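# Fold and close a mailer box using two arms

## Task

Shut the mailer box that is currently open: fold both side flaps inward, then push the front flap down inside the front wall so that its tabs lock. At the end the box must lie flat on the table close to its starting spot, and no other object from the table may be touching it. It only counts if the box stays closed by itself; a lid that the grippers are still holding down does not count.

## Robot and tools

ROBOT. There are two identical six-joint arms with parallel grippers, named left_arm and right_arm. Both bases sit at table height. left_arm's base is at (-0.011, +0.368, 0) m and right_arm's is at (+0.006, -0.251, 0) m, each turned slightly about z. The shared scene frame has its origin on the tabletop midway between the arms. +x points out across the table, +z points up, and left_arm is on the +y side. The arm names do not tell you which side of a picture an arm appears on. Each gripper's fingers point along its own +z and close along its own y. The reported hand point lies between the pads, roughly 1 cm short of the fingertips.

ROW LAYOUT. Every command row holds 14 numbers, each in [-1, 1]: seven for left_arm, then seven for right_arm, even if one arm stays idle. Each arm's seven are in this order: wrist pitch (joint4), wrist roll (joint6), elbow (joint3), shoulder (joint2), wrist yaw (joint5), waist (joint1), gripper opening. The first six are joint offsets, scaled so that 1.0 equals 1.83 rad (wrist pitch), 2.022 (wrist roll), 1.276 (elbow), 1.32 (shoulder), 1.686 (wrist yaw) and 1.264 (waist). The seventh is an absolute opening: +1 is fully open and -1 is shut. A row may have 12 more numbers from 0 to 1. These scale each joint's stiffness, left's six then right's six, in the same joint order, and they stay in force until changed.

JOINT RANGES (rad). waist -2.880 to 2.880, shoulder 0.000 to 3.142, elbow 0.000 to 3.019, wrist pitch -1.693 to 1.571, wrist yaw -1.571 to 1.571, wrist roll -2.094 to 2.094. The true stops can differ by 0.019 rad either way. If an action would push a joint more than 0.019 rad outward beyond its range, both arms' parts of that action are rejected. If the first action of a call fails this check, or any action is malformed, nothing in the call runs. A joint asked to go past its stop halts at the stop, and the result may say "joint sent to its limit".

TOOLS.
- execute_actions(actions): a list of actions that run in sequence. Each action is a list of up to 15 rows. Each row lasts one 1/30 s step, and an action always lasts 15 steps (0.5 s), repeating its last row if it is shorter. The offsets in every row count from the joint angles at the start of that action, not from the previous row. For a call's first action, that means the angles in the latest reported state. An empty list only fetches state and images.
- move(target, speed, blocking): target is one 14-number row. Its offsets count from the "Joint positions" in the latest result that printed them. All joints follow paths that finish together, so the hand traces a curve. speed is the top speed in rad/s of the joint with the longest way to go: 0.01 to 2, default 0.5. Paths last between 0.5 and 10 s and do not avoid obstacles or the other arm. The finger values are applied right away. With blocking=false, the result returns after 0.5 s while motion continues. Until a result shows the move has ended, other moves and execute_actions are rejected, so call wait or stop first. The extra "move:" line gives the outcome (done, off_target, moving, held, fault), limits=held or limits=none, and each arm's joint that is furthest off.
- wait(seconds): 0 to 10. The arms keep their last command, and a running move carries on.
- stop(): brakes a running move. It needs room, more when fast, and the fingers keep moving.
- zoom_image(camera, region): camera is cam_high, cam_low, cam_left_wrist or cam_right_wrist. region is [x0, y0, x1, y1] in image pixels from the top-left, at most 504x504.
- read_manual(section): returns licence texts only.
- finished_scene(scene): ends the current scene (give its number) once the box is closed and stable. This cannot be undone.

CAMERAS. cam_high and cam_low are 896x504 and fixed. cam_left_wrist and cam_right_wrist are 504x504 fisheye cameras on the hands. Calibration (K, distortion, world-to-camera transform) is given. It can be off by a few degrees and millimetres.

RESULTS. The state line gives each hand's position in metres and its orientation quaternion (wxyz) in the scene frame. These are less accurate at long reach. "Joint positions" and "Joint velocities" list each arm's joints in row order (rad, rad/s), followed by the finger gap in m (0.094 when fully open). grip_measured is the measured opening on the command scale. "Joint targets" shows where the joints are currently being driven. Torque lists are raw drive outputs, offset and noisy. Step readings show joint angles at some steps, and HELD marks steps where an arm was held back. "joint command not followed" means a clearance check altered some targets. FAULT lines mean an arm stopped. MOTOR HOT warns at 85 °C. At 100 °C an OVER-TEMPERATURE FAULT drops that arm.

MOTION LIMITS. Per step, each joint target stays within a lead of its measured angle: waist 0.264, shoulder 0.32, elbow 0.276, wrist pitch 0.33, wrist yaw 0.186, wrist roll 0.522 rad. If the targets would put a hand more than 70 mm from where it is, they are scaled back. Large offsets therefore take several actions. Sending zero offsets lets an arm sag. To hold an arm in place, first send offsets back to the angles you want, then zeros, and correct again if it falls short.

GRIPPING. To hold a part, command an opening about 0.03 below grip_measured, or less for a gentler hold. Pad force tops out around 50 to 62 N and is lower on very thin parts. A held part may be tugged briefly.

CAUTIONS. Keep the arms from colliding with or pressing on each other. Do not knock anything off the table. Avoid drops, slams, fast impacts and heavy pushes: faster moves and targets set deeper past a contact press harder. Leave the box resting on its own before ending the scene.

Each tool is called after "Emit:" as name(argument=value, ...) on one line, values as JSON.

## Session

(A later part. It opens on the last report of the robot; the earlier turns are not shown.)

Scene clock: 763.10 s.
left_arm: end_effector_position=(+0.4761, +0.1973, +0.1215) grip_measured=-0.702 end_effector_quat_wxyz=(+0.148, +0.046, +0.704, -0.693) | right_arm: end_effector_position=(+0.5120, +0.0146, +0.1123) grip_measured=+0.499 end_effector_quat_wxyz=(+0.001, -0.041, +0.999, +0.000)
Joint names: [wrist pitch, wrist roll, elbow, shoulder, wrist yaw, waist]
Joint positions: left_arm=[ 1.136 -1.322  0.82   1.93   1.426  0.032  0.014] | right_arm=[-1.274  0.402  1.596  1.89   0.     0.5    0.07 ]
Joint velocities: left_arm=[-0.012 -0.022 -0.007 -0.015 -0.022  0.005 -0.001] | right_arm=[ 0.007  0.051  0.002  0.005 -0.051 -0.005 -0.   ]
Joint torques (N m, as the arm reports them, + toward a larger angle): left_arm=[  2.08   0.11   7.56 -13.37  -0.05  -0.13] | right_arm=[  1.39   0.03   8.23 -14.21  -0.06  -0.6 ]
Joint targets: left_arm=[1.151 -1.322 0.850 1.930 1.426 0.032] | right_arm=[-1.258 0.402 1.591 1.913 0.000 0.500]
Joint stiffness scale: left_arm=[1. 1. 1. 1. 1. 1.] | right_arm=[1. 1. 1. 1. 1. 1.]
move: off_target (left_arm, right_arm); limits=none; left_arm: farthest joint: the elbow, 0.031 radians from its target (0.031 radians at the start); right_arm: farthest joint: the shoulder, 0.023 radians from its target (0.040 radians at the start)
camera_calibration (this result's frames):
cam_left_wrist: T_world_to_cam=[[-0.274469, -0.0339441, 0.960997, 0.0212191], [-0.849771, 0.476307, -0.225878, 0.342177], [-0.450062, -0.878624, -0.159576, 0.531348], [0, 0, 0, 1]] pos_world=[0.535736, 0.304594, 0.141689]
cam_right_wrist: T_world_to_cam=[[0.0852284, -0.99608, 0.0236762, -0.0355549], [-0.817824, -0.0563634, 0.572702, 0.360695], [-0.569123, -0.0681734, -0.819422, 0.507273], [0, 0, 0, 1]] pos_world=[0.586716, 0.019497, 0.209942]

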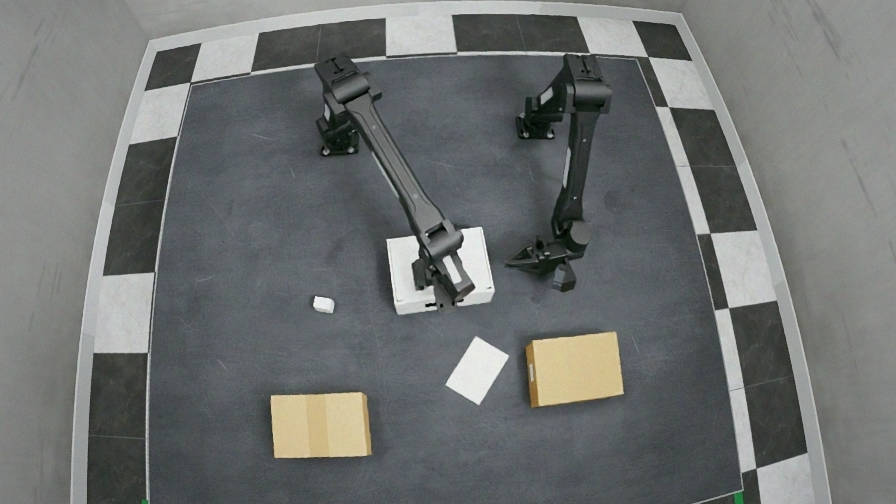

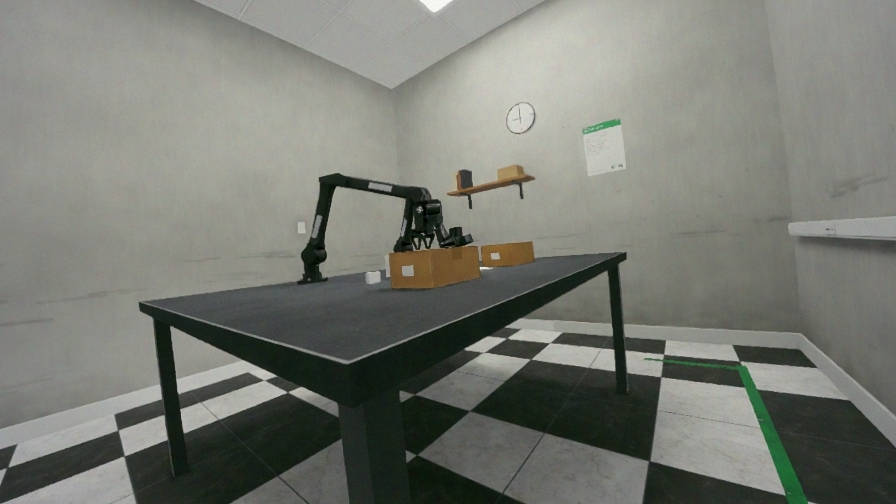

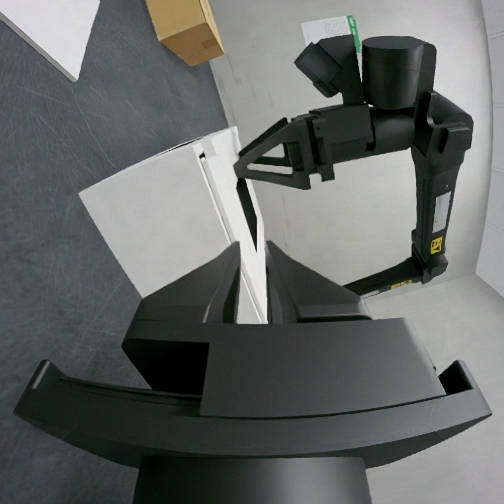

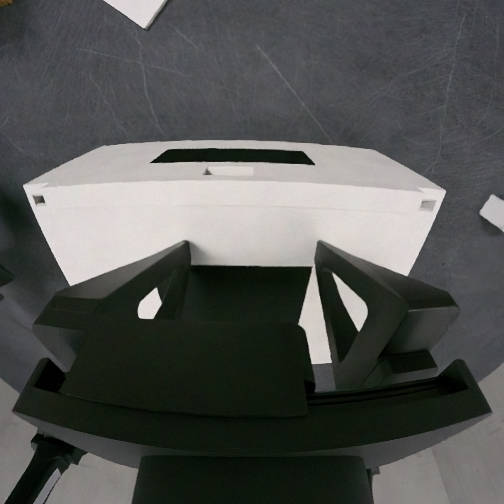

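Nearly closed; press further.

Emit:
move(target=[0.008,0,0.024,0,0,0,-0.7,0.022,0,-0.03,0.03,0,0,0.5], speed=0.04)

Emit:
move(target=[0.008,0,0.024,0,0,0,-0.7,-0.06,0,0.09,-0.04,0,0,0.5], speed=0.15)

Emit:
zoom_image(camera="cam_left_wrist", region=[140, 80, 340, 280])

Scene clock: 772.17 s.
left_arm: end_effector_position=(+0.4761, +0.1973, +0.1215) grip_measured=-0.702 end_effector_quat_wxyz=(+0.148, +0.046, +0.704, -0.693) | right_arm: end_effector_position=(+0.5115, +0.0144, +0.1103) grip_measured=+0.499 end_effector_quat_wxyz=(+0.005, -0.041, +0.999, +0.002)
Joint names: [wrist pitch, wrist roll, elbow, shoulder, wrist yaw, waist]
Joint positions: left_arm=[ 1.136 -1.322  0.82   1.93   1.426  0.032  0.014] | right_arm=[-1.258  0.402  1.583  1.885  0.     0.5    0.07 ]
Joint velocities: left_arm=[ 0.002 -0.022  0.007  0.005 -0.037  0.005 -0.   ] | right_arm=[-0.002 -0.081 -0.032  0.005  0.081  0.005 -0.   ]
Joint torques (N m, as the arm reports them, + toward a larger angle): left_arm=[  2.07   0.11   7.55 -13.4   -0.05  -0.09] | right_arm=[  1.74   0.04   6.48 -12.25  -0.06  -0.03]
Joint targets: left_arm=[1.151 -1.322 0.850 1.930 1.426 0.032] | right_arm=[-1.234 0.402 1.558 1.930 0.000 0.500]
Joint stiffness scale: left_arm=[1. 1. 1. 1. 1. 1.] | right_arm=[1. 1. 1. 1. 1. 1.]
move: off_target (left_arm, right_arm); limits=none; left_arm: farthest joint: the elbow, 0.031 radians from its target (0.031 radians at the start); right_arm: farthest joint: the shoulder, 0.045 radians from its target (0.040 radians at the start)
camera_calibration (this result's frames):
cam_left_wrist: T_world_to_cam=[[-0.274469, -0.0339441, 0.960997, 0.0212191], [-0.849771, 0.476307, -0.225878, 0.342177], [-0.450062, -0.878624, -0.159576, 0.531348], [0, 0, 0, 1]] pos_world=[0.535736, 0.304594, 0.141689]
cam_right_wrist: T_world_to_cam=[[0.0850658, -0.996176, 0.0199103, -0.0351625], [-0.822142, -0.0588875, 0.566228, 0.36433], [-0.562891, -0.0645358, -0.824008, 0.502644], [0, 0, 0, 1]] pos_world=[0.585456, 0.018865, 0.208589]

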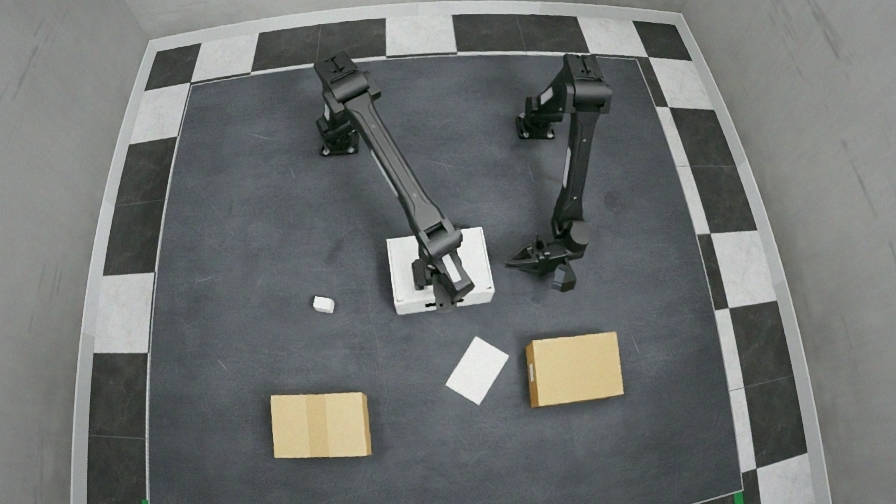

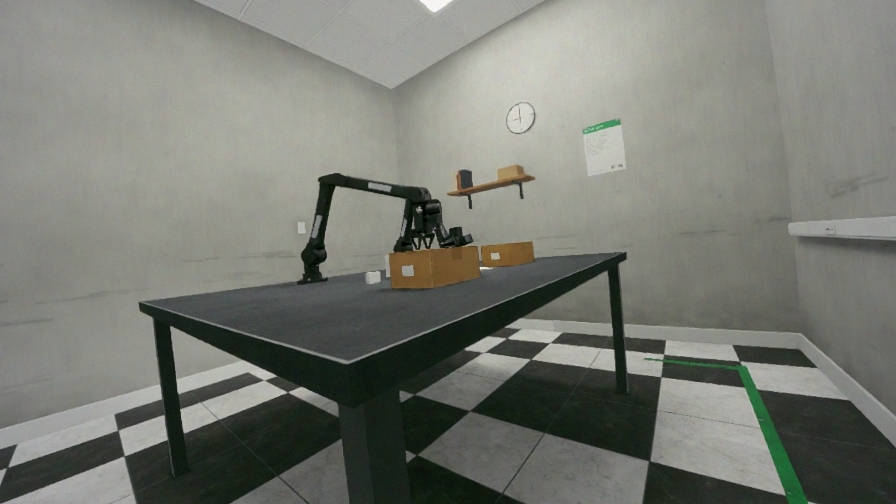

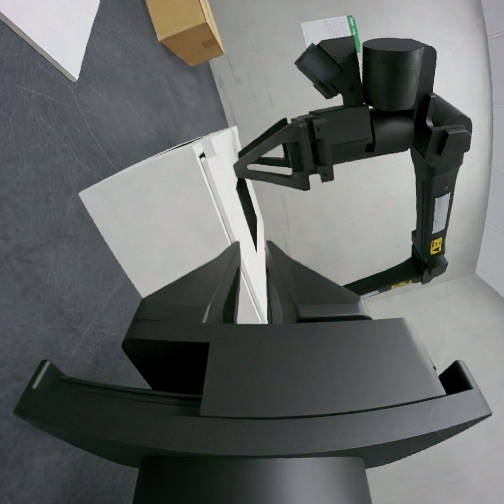

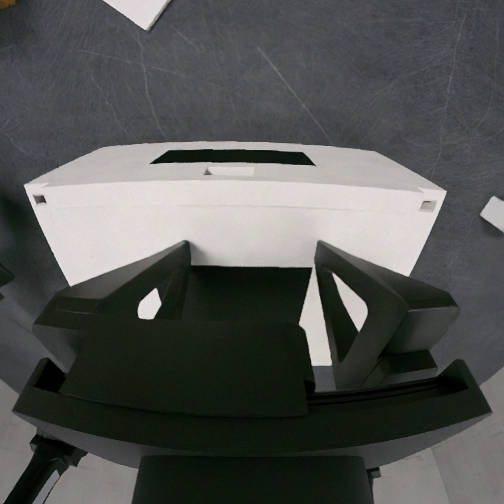

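Scene clock: 773.30 s.
left_arm: end_effector_position=(+0.4761, +0.1973, +0.1215) grip_measured=-0.702 end_effector_quat_wxyz=(+0.148, +0.046, +0.704, -0.693) | right_arm: end_effector_position=(+0.5125, +0.0149, +0.1659) grip_measured=+0.499 end_effector_quat_wxyz=(+0.018, -0.041, +0.999, +0.008)
Joint names: [wrist pitch, wrist roll, elbow, shoulder, wrist yaw, waist]
Joint positions: left_arm=[ 1.136 -1.322  0.82   1.93   1.426  0.032  0.014] | right_arm=[-1.356  0.402  1.66   1.835  0.     0.5    0.07 ]
Joint velocities: left_arm=[ 0.012 -0.007 -0.007  0.005  0.022 -0.015  0.   ] | right_arm=[ 0.012 -0.037 -0.012 -0.005 -0.051 -0.015 -0.   ]
Joint torques (N m, as the arm reports them, + toward a larger angle): left_arm=[  2.09   0.11   7.54 -13.36  -0.05  -0.15] | right_arm=[  0.29   0.01  11.75 -16.    -0.09  -0.26]
Joint targets: left_arm=[1.151 -1.322 0.850 1.930 1.426 0.032] | right_arm=[-1.367 0.402 1.698 1.832 0.000 0.500]
Joint stiffness scale: left_arm=[1. 1. 1. 1. 1. 1.] | right_arm=[1. 1. 1. 1. 1. 1.]
move: off_target (left_arm, right_arm); limits=none; left_arm: farthest joint: the elbow, 0.031 radians from its target (0.031 radians at the start); right_arm: farthest joint: the elbow, 0.038 radians from its target (0.115 radians at the start)
camera_calibration (this result's frames):
cam_left_wrist: T_world_to_cam=[[-0.274469, -0.0339441, 0.960997, 0.0212191], [-0.849771, 0.476307, -0.225878, 0.342177], [-0.450062, -0.878624, -0.159576, 0.531348], [0, 0, 0, 1]] pos_world=[0.535736, 0.304594, 0.141689]
cam_right_wrist: T_world_to_cam=[[0.0847119, -0.996363, 0.00921265, -0.033878], [-0.835647, -0.0660058, 0.545287, 0.344197], [-0.542696, -0.0538908, -0.838199, 0.540877], [0, 0, 0, 1]] pos_world=[0.584029, 0.0181126, 0.265988]

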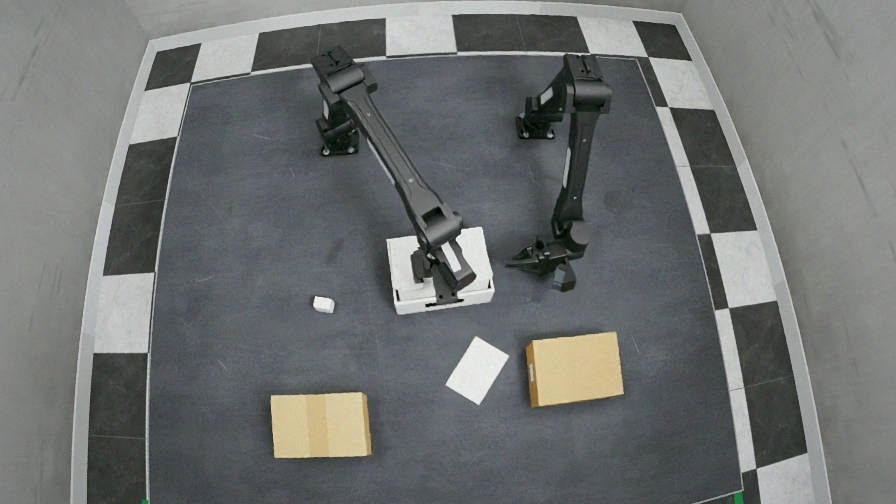

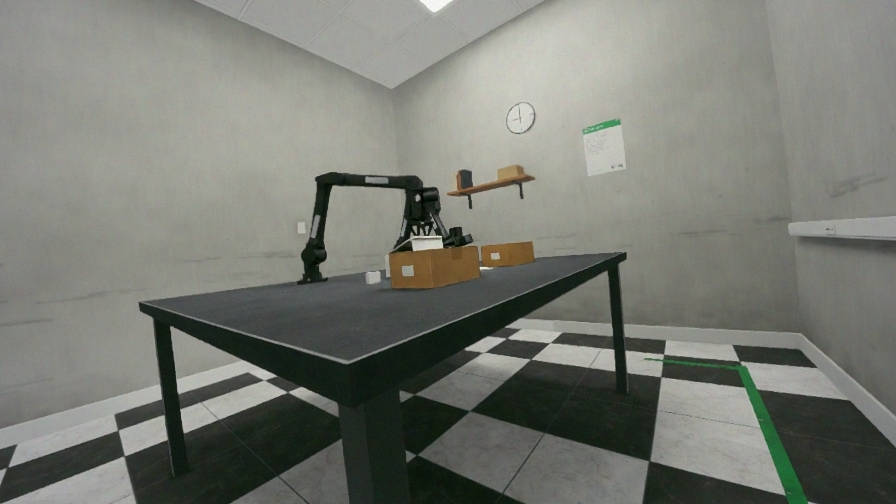

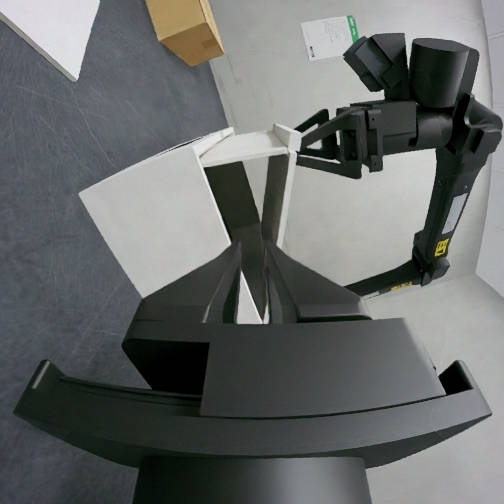

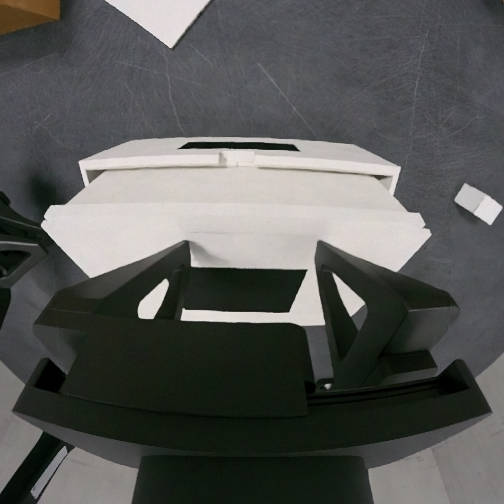

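Region (140, 80, 340, 280) of cam_left_wrist's 504x504 image, scaled by 2.520, with more detail than that image has.

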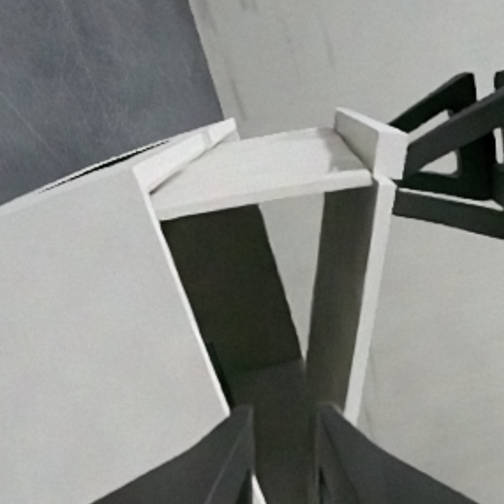

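Emit:
move(target=[-0.025,0.068,-0.004,-0.045,0,0,-0.5,-0.005,0,0.03,0,0,0,0.5], speed=0.2)

Emit:
move(target=[0,0,0,-0.015,-0.05,-0.135,-0.5,-0.005,0,0.03,0,0,0,0.5], speed=0.15)

Scene clock: 799.70 s.
left_arm: end_effector_position=(+0.4743, +0.1973, +0.1302) grip_measured=-0.502 end_effector_quat_wxyz=(+0.184, +0.084, +0.702, -0.683) | right_arm: end_effector_position=(+0.5125, +0.0149, +0.1659) grip_measured=+0.499 end_effector_quat_wxyz=(+0.018, -0.041, +0.999, +0.008)
Joint names: [wrist pitch, wrist roll, elbow, shoulder, wrist yaw, waist]
Joint positions: left_arm=[ 1.097 -1.2    0.814  1.899  1.426  0.032  0.023] | right_arm=[-1.356  0.402  1.66   1.835  0.     0.5    0.07 ]
Joint velocities: left_arm=[-0.017 -0.022 -0.002 -0.034 -0.007 -0.005  0.   ] | right_arm=[-0.012  0.007  0.002 -0.005 -0.007 -0.005  0.   ]
Joint torques (N m, as the arm reports them, + toward a larger angle): left_arm=[  1.13   0.23   5.21 -15.56  -0.04  -0.06] | right_arm=[  0.36   0.01  11.84 -15.78  -0.05  -0.27]
Joint targets: left_arm=[1.091 -1.184 0.815 1.871 1.426 0.032] | right_arm=[-1.366 0.402 1.698 1.835 0.000 0.500]
Joint stiffness scale: left_arm=[1. 1. 1. 1. 1. 1.] | right_arm=[1. 1. 1. 1. 1. 1.]
move: off_target (left_arm, right_arm); limits=none; left_arm: farthest joint: the shoulder, 0.028 radians from its target (0.059 radians at the start); right_arm: farthest joint: the elbow, 0.039 radians from its target (0.039 radians at the start)
camera_calibration (this result's frames):
cam_left_wrist: T_world_to_cam=[[-0.374132, -0.0505942, 0.925994, 0.0673962], [-0.821846, 0.48069, -0.305789, 0.33888], [-0.429645, -0.87543, -0.221422, 0.529654], [0, 0, 0, 1]] pos_world=[0.531285, 0.304189, 0.158494]
cam_right_wrist: T_world_to_cam=[[0.0847119, -0.996363, 0.00921265, -0.033878], [-0.835647, -0.0660058, 0.545287, 0.344197], [-0.542696, -0.0538908, -0.838199, 0.540877], [0, 0, 0, 1]] pos_world=[0.584029, 0.0181126, 0.265988]

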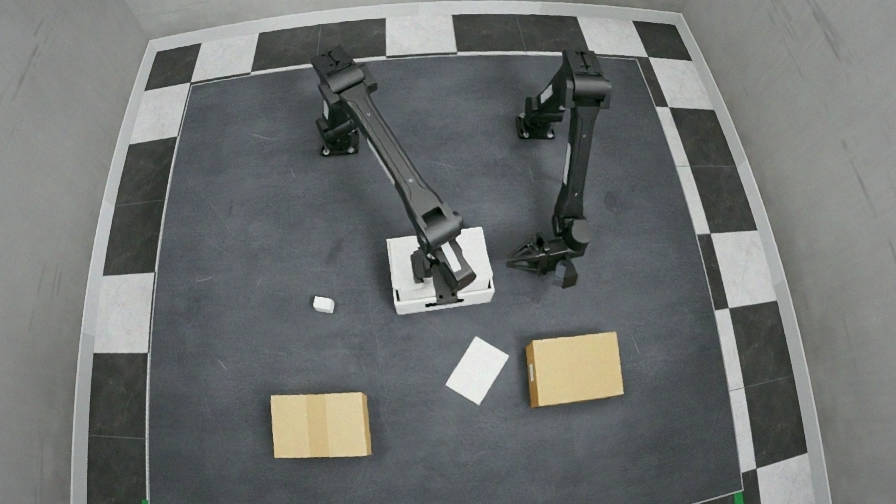

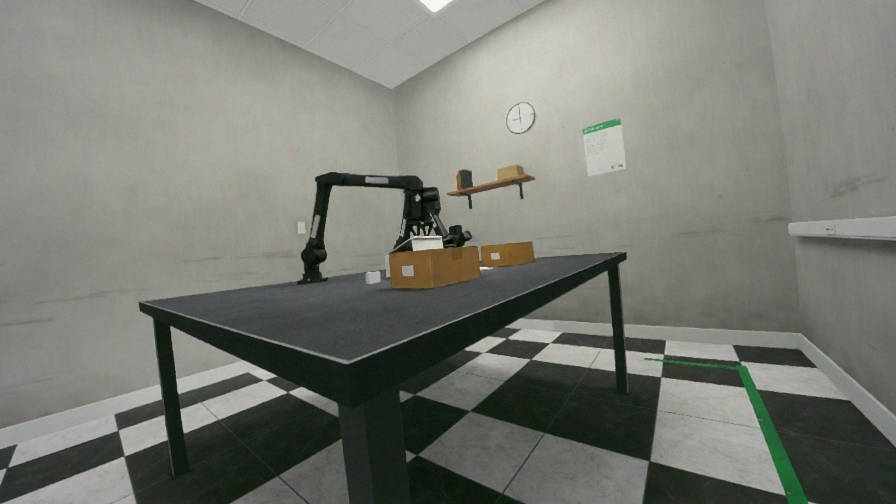

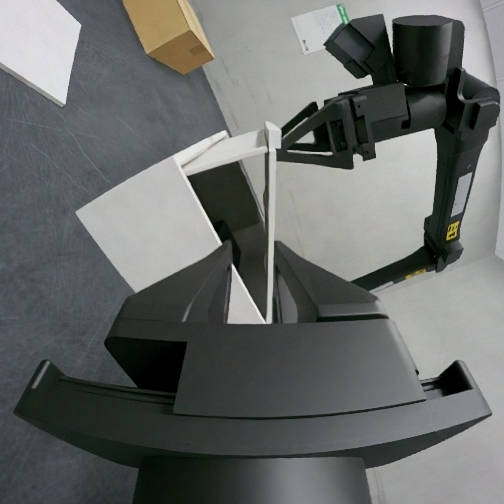

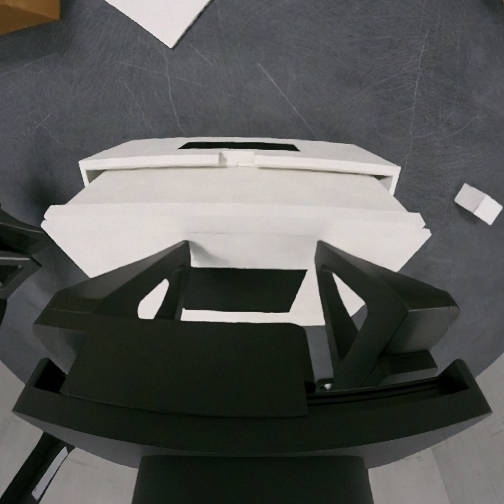

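Scene clock: 801.23 s.
left_arm: end_effector_position=(+0.4522, +0.1182, +0.1304) grip_measured=-0.502 end_effector_quat_wxyz=(+0.153, +0.115, +0.697, -0.691) | right_arm: end_effector_position=(+0.5125, +0.0149, +0.1659) grip_measured=+0.499 end_effector_quat_wxyz=(+0.018, -0.041, +0.999, +0.008)
Joint names: [wrist pitch, wrist roll, elbow, shoulder, wrist yaw, waist]
Joint positions: left_arm=[ 1.097 -1.2    0.814  1.899  1.346 -0.138  0.023] | right_arm=[-1.356  0.402  1.66   1.835  0.     0.5    0.07 ]
Joint velocities: left_arm=[ 0.017 -0.022 -0.007  0.005  0.007  0.005  0.   ] | right_arm=[-0.007  0.066 -0.007 -0.024 -0.022  0.005 -0.001]
Joint torques (N m, as the arm reports them, + toward a larger angle): left_arm=[  1.47   0.1    5.18 -14.77  -0.22   0.07] | right_arm=[  0.4   -0.01  11.9  -15.62   0.    -0.83]
Joint targets: left_arm=[1.097 -1.200 0.814 1.879 1.342 -0.139] | right_arm=[-1.366 0.402 1.698 1.835 0.000 0.500]
Joint stiffness scale: left_arm=[1. 1. 1. 1. 1. 1.] | right_arm=[1. 1. 1. 1. 1. 1.]
move: off_target (right_arm); limits=none; left_arm: farthest joint: the shoulder, 0.020 radians from its target (0.020 radians at the start); right_arm: farthest joint: the elbow, 0.039 radians from its target (0.039 radians at the start)
camera_calibration (this result's frames):
cam_left_wrist: T_world_to_cam=[[-0.37705, -0.0160547, 0.926054, 0.0522357], [-0.775544, 0.552063, -0.306198, 0.329552], [-0.506325, -0.833648, -0.220607, 0.480557], [0, 0, 0, 1]] pos_world=[0.518596, 0.21952, 0.158549]
cam_right_wrist: T_world_to_cam=[[0.0847119, -0.996363, 0.00921265, -0.033878], [-0.835647, -0.0660058, 0.545287, 0.344197], [-0.542696, -0.0538908, -0.838199, 0.540877], [0, 0, 0, 1]] pos_world=[0.584029, 0.0181126, 0.265988]

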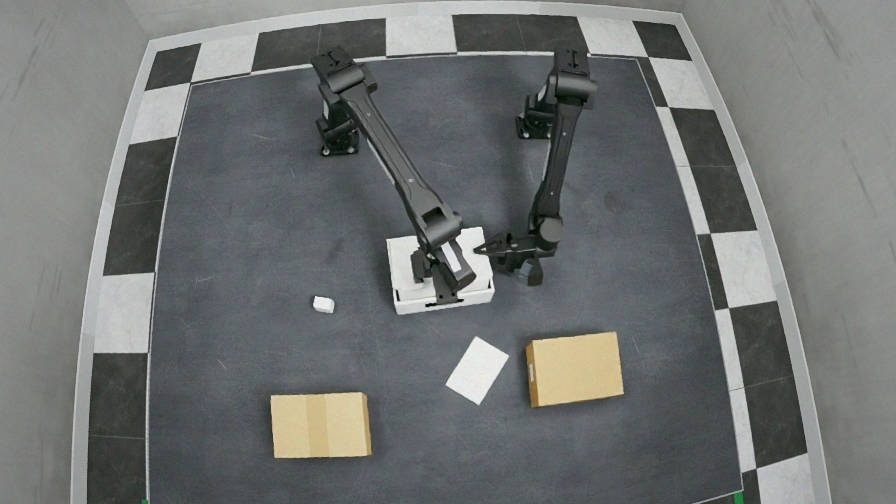

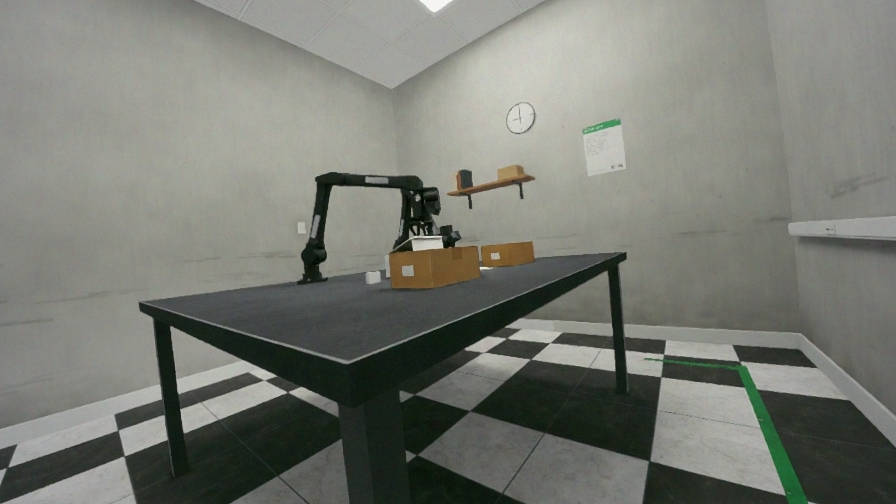

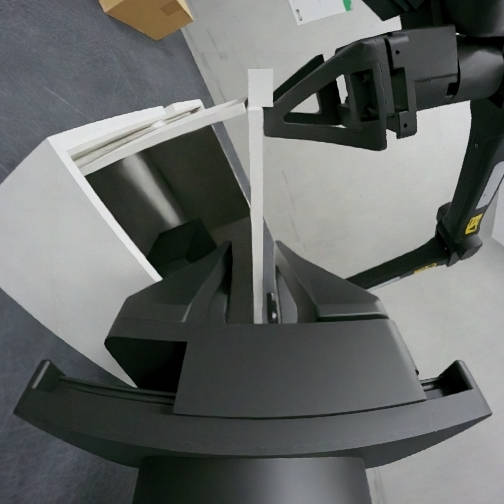

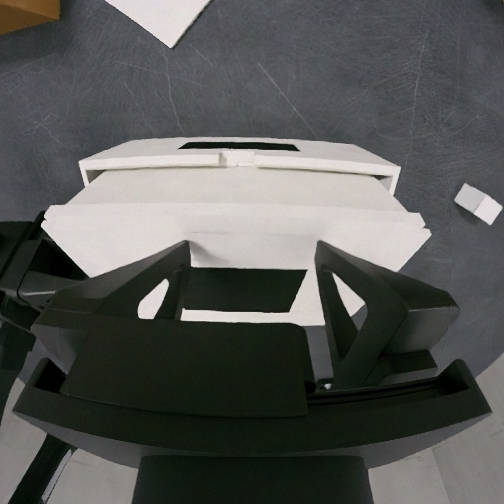

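Emit:
execute_actions(actions=[])

Scene clock: 839.00 s.
left_arm: end_effector_position=(+0.4522, +0.1182, +0.1304) grip_measured=-0.502 end_effector_quat_wxyz=(+0.153, +0.115, +0.697, -0.691) | right_arm: end_effector_position=(+0.5125, +0.0149, +0.1659) grip_measured=+0.499 end_effector_quat_wxyz=(+0.018, -0.041, +0.999, +0.008)
Joint names: [wrist pitch, wrist roll, elbow, shoulder, wrist yaw, waist]
Joint positions: left_arm=[ 1.097 -1.2    0.814  1.899  1.346 -0.138  0.023] | right_arm=[-1.356  0.402  1.66   1.835  0.     0.5    0.07 ]
Joint velocities: left_arm=[-0.007 -0.007 -0.017  0.015 -0.007 -0.005 -0.001] | right_arm=[-0.002 -0.037 -0.007 -0.005 -0.007  0.005  0.   ]
Joint torques (N m, as the arm reports them, + toward a larger angle): left_arm=[  1.48   0.11   5.18 -14.7   -0.23  -0.25] | right_arm=[  0.46   0.03  12.08 -16.34  -0.06  -0.56]
Joint targets: left_arm=[1.097 -1.200 0.814 1.879 1.342 -0.139] | right_arm=[-1.366 0.402 1.698 1.835 0.000 0.500]
Joint stiffness scale: left_arm=[1. 1. 1. 1. 1. 1.] | right_arm=[1. 1. 1. 1. 1. 1.]
camera_calibration (this result's frames):
cam_left_wrist: T_world_to_cam=[[-0.37705, -0.0160547, 0.926054, 0.0522357], [-0.775544, 0.552063, -0.306198, 0.329552], [-0.506325, -0.833648, -0.220607, 0.480557], [0, 0, 0, 1]] pos_world=[0.518596, 0.21952, 0.158549]
cam_right_wrist: T_world_to_cam=[[0.0847119, -0.996363, 0.00921265, -0.033878], [-0.835647, -0.0660058, 0.545287, 0.344197], [-0.542696, -0.0538908, -0.838199, 0.540877], [0, 0, 0, 1]] pos_world=[0.584029, 0.0181126, 0.265988]

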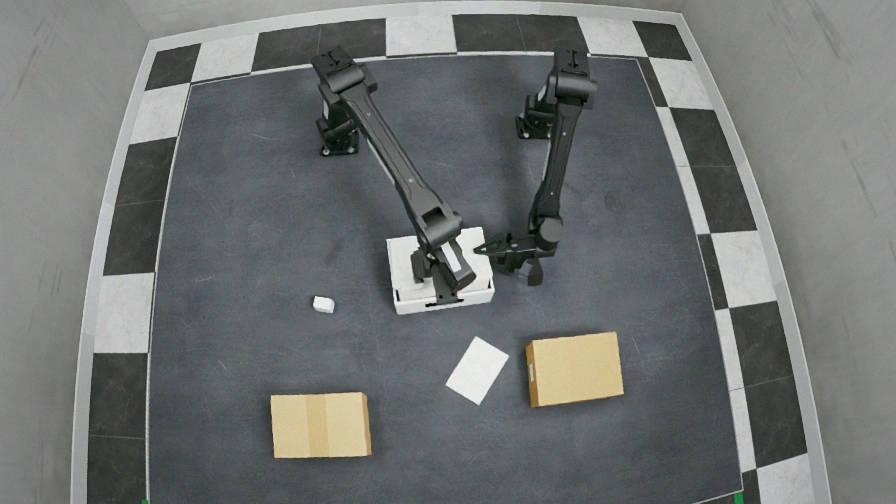

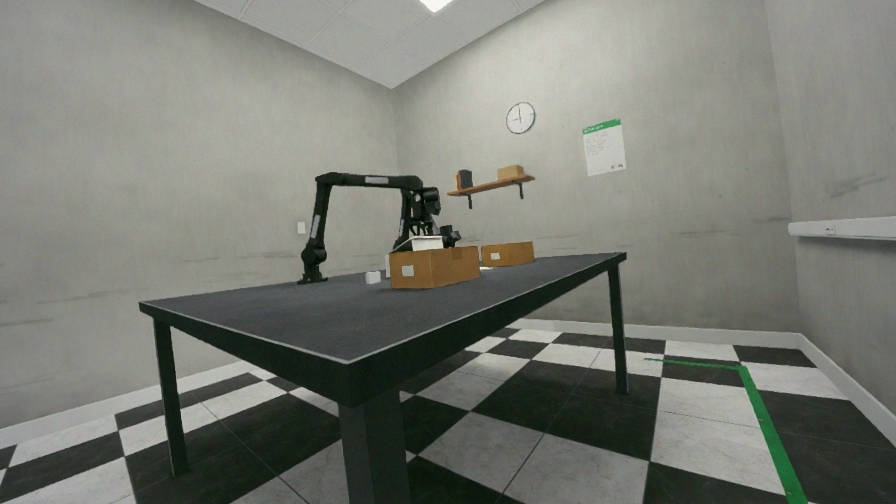

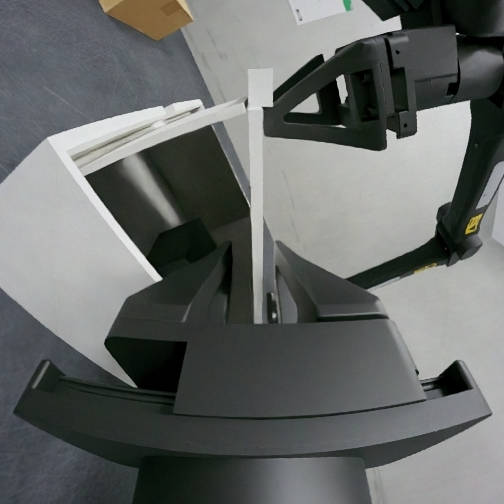

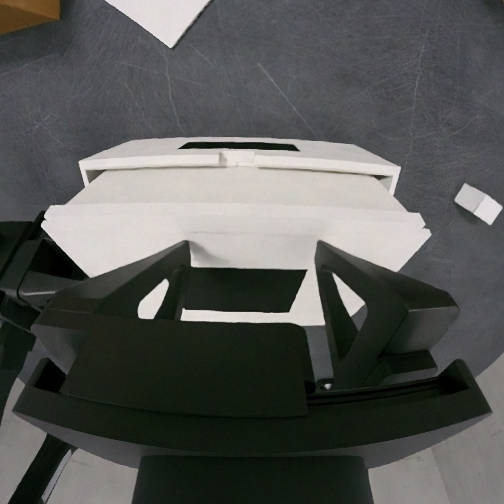

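Emit:
zoom_image(camera="cam_left_wrist", region=[30,50,300,250])

Emit:
zoom_image(camera="cam_right_wrist", region=[30,110,450,260])

Region (30, 50, 300, 250) of cam_left_wrist's 504x504 image, scaled by 1.867, with more detail than that image has; it fills the top 373 rows of this view, and the rest is white.

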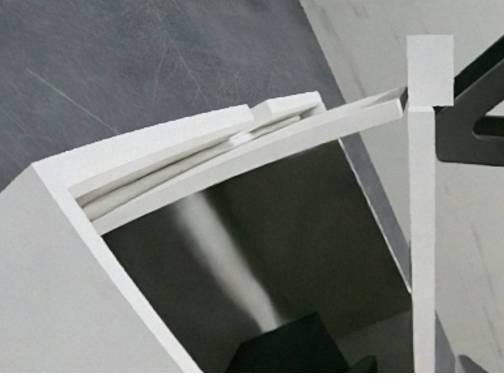

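Region (30, 110, 450, 260) of cam_right_wrist's 504x504 image, scaled by 1.200, with more detail than that image has; it fills the top 180 rows of this view, and the rest is white.

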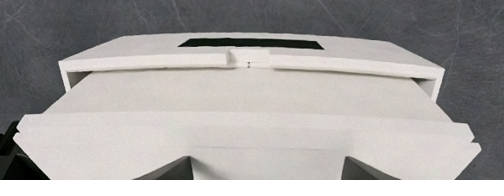

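Emit:
move(target=[0,0,0,-0.015,0,0,-0.92, 0.3,0,0.1,-0.15,0,-0.1,0.5])

Emit:
move(target=[-0.06,0.35,-0.09,-0.165,0,0,-0.92, 0.56,-0.04,-0.25,-0.04,-0.63,-0.42,-1], speed=0.7)

Scene clock: 864.47 s.
left_arm: end_effector_position=(+0.4531, +0.1182, +0.1309) grip_measured=-0.913 end_effector_quat_wxyz=(+0.153, +0.111, +0.697, -0.691) | right_arm: end_effector_position=(+0.6401, -0.0070, +0.3871) grip_measured=+0.499 end_effector_quat_wxyz=(+0.386, +0.015, +0.909, +0.157)
Joint names: [wrist pitch, wrist roll, elbow, shoulder, wrist yaw, waist]
Joint positions: left_arm=[ 1.097 -1.208  0.814  1.898  1.341 -0.138  0.004] | right_arm=[-0.825  0.403  1.748  1.634 -0.001  0.384  0.07 ]
Joint velocities: left_arm=[ 0.007  0.007 -0.002 -0.024 -0.037  0.015  0.001] | right_arm=[ 0.007 -0.007  0.007 -0.015 -0.007  0.005 -0.   ]
Joint torques (N m, as the arm reports them, + toward a larger angle): left_arm=[  1.47   0.17   5.18 -14.68   0.18  -0.15] | right_arm=[  3.03  -0.04  13.25 -13.59  -0.04  -0.63]
Joint targets: left_arm=[1.097 -1.200 0.814 1.879 1.346 -0.138] | right_arm=[-0.807 0.403 1.787 1.637 0.000 0.374]
Joint stiffness scale: left_arm=[1. 1. 1. 1. 1. 1.] | right_arm=[1. 1. 1. 1. 1. 1.]
move: off_target (right_arm); limits=none; left_arm: farthest joint: the shoulder, 0.019 radians from its target (0.020 radians at the start); right_arm: farthest joint: the elbow, 0.040 radians from its target (0.128 radians at the start)
camera_calibration (this result's frames):
cam_left_wrist: T_world_to_cam=[[-0.370934, -0.0173999, 0.928496, 0.0491339], [-0.780444, 0.547714, -0.301523, 0.332527], [-0.503304, -0.836485, -0.216745, 0.479649], [0, 0, 0, 1]] pos_world=[0.519153, 0.219945, 0.158605]
cam_right_wrist: T_world_to_cam=[[0.0781579, -0.956835, -0.279926, 0.047836], [-0.981128, -0.0240126, -0.191861, 0.707601], [0.176857, 0.289639, -0.940655, 0.375835], [0, 0, 0, 1]] pos_world=[0.624039, -0.046094, 0.502683]

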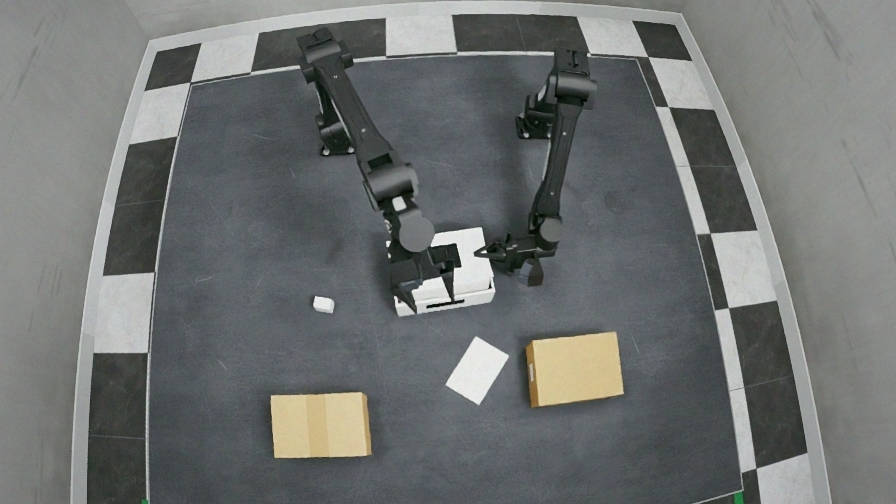

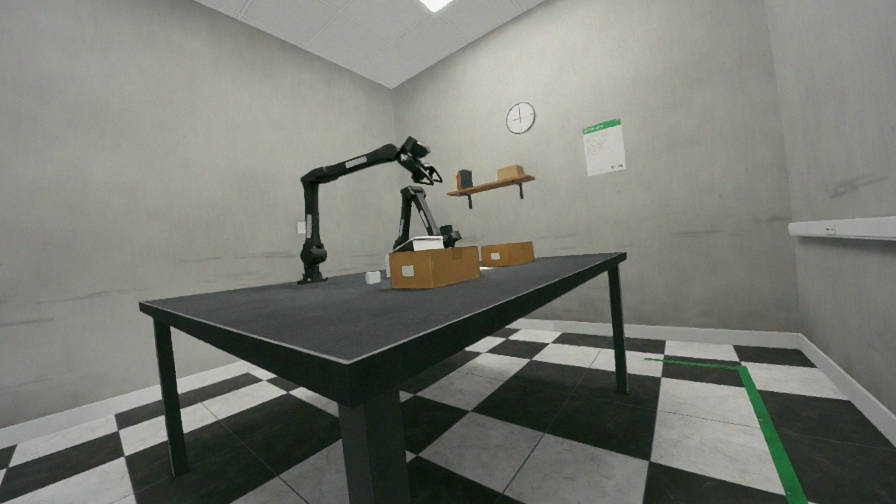

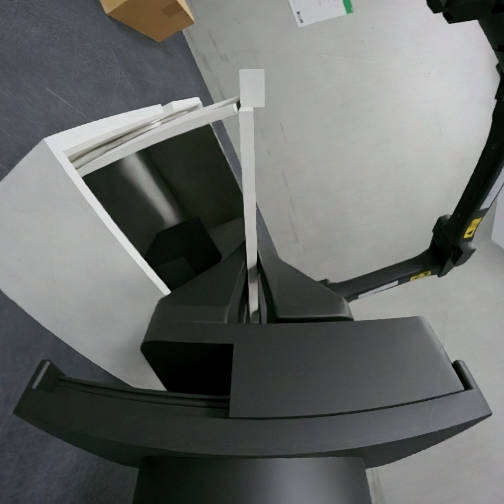

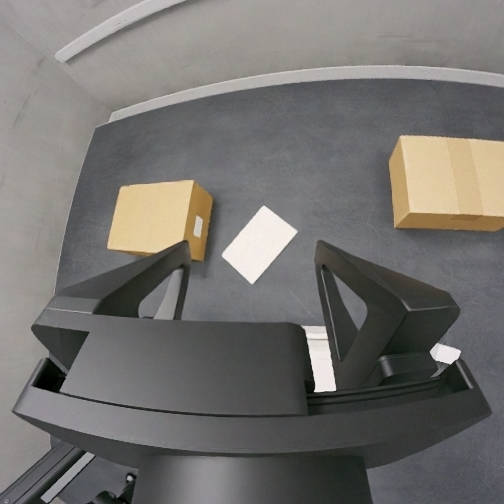

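Scene clock: 866.63 s.
left_arm: end_effector_position=(+0.4127, +0.1244, +0.1752) grip_measured=-0.914 end_effector_quat_wxyz=(+0.369, +0.331, +0.625, -0.603) | right_arm: end_effector_position=(+0.6554, -0.2059, +0.4454) grip_measured=-0.996 end_effector_quat_wxyz=(+0.581, -0.200, +0.676, +0.407)
Joint names: [wrist pitch, wrist roll, elbow, shoulder, wrist yaw, waist]
Joint positions: left_arm=[ 0.995 -0.53   0.702  1.701  1.337 -0.139  0.004] | right_arm=[ 0.18   0.334  1.426  1.594 -1.06  -0.147  0.   ]
Joint velocities: left_arm=[-0.012  0.081 -0.002  0.005 -0.007 -0.015  0.   ] | right_arm=[-0.007 -0.007  0.002  0.015  0.007  0.015 -0.001]
Joint torques (N m, as the arm reports them, + toward a larger angle): left_arm=[  1.07   0.33   5.49 -12.87   0.15   0.02] | right_arm=[  3.16  -0.22   9.99 -14.72  -0.2   -1.19]
Joint targets: left_arm=[0.987 -0.500 0.699 1.680 1.341 -0.138] | right_arm=[0.200 0.322 1.429 1.581 -1.063 -0.147]
Joint stiffness scale: left_arm=[1. 1. 1. 1. 1. 1.] | right_arm=[1. 1. 1. 1. 1. 1.]
move: off_target (left_arm); limits=none; left_arm: farthest joint: the wrist roll, 0.030 radians from its target (0.707 radians at the start); right_arm: farthest joint: the wrist pitch, 0.020 radians from its target (1.024 radians at the start)
camera_calibration (this result's frames):
cam_left_wrist: T_world_to_cam=[[-0.86144, -0.05212, 0.505177, 0.274062], [-0.441404, 0.568781, -0.69401, 0.237154], [-0.251164, -0.820836, -0.512977, 0.419997], [0, 0, 0, 1]] pos_world=[0.446257, 0.224144, 0.241587]
cam_right_wrist: T_world_to_cam=[[0.728248, -0.608643, -0.314973, -0.46613], [-0.567114, -0.277186, -0.775597, 0.665562], [0.384756, 0.743452, -0.54703, 0.267436], [0, 0, 0, 1]] pos_world=[0.61401, -0.298049, 0.515685]

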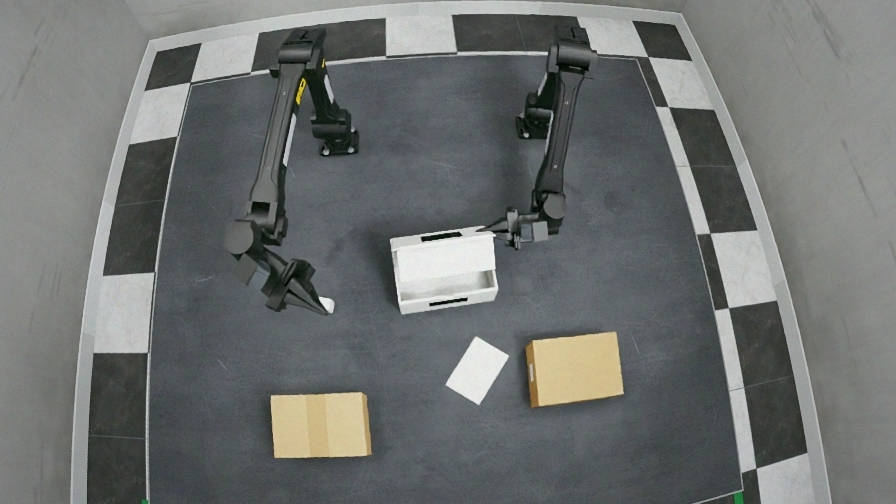

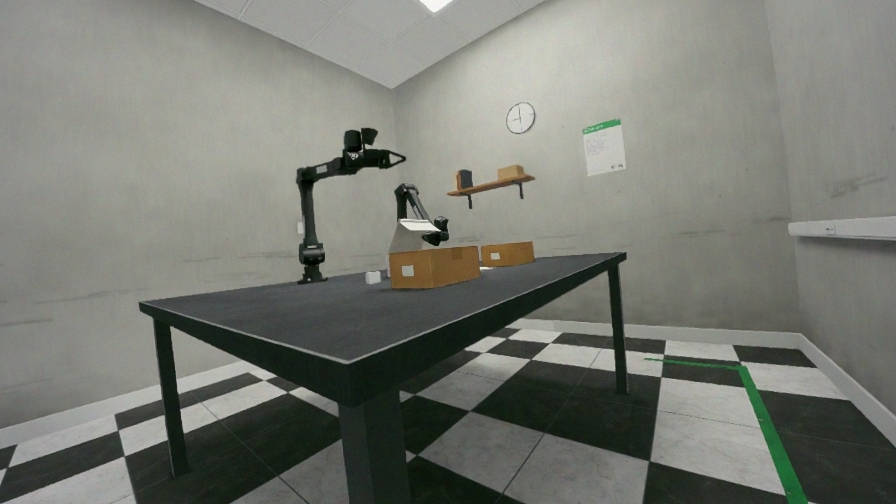

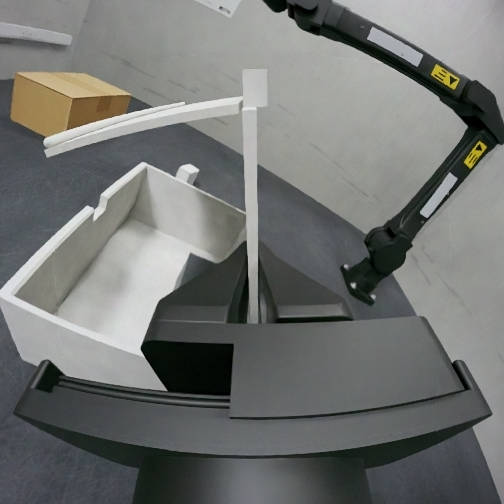

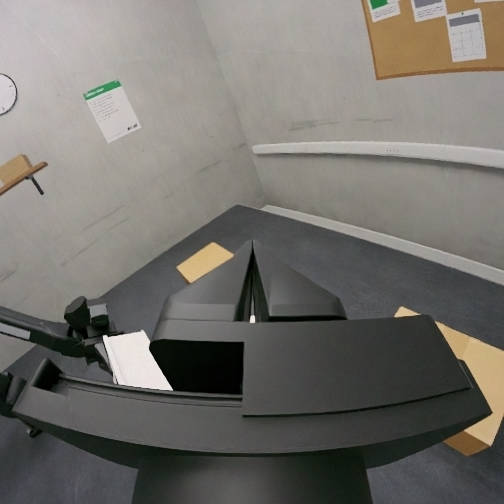

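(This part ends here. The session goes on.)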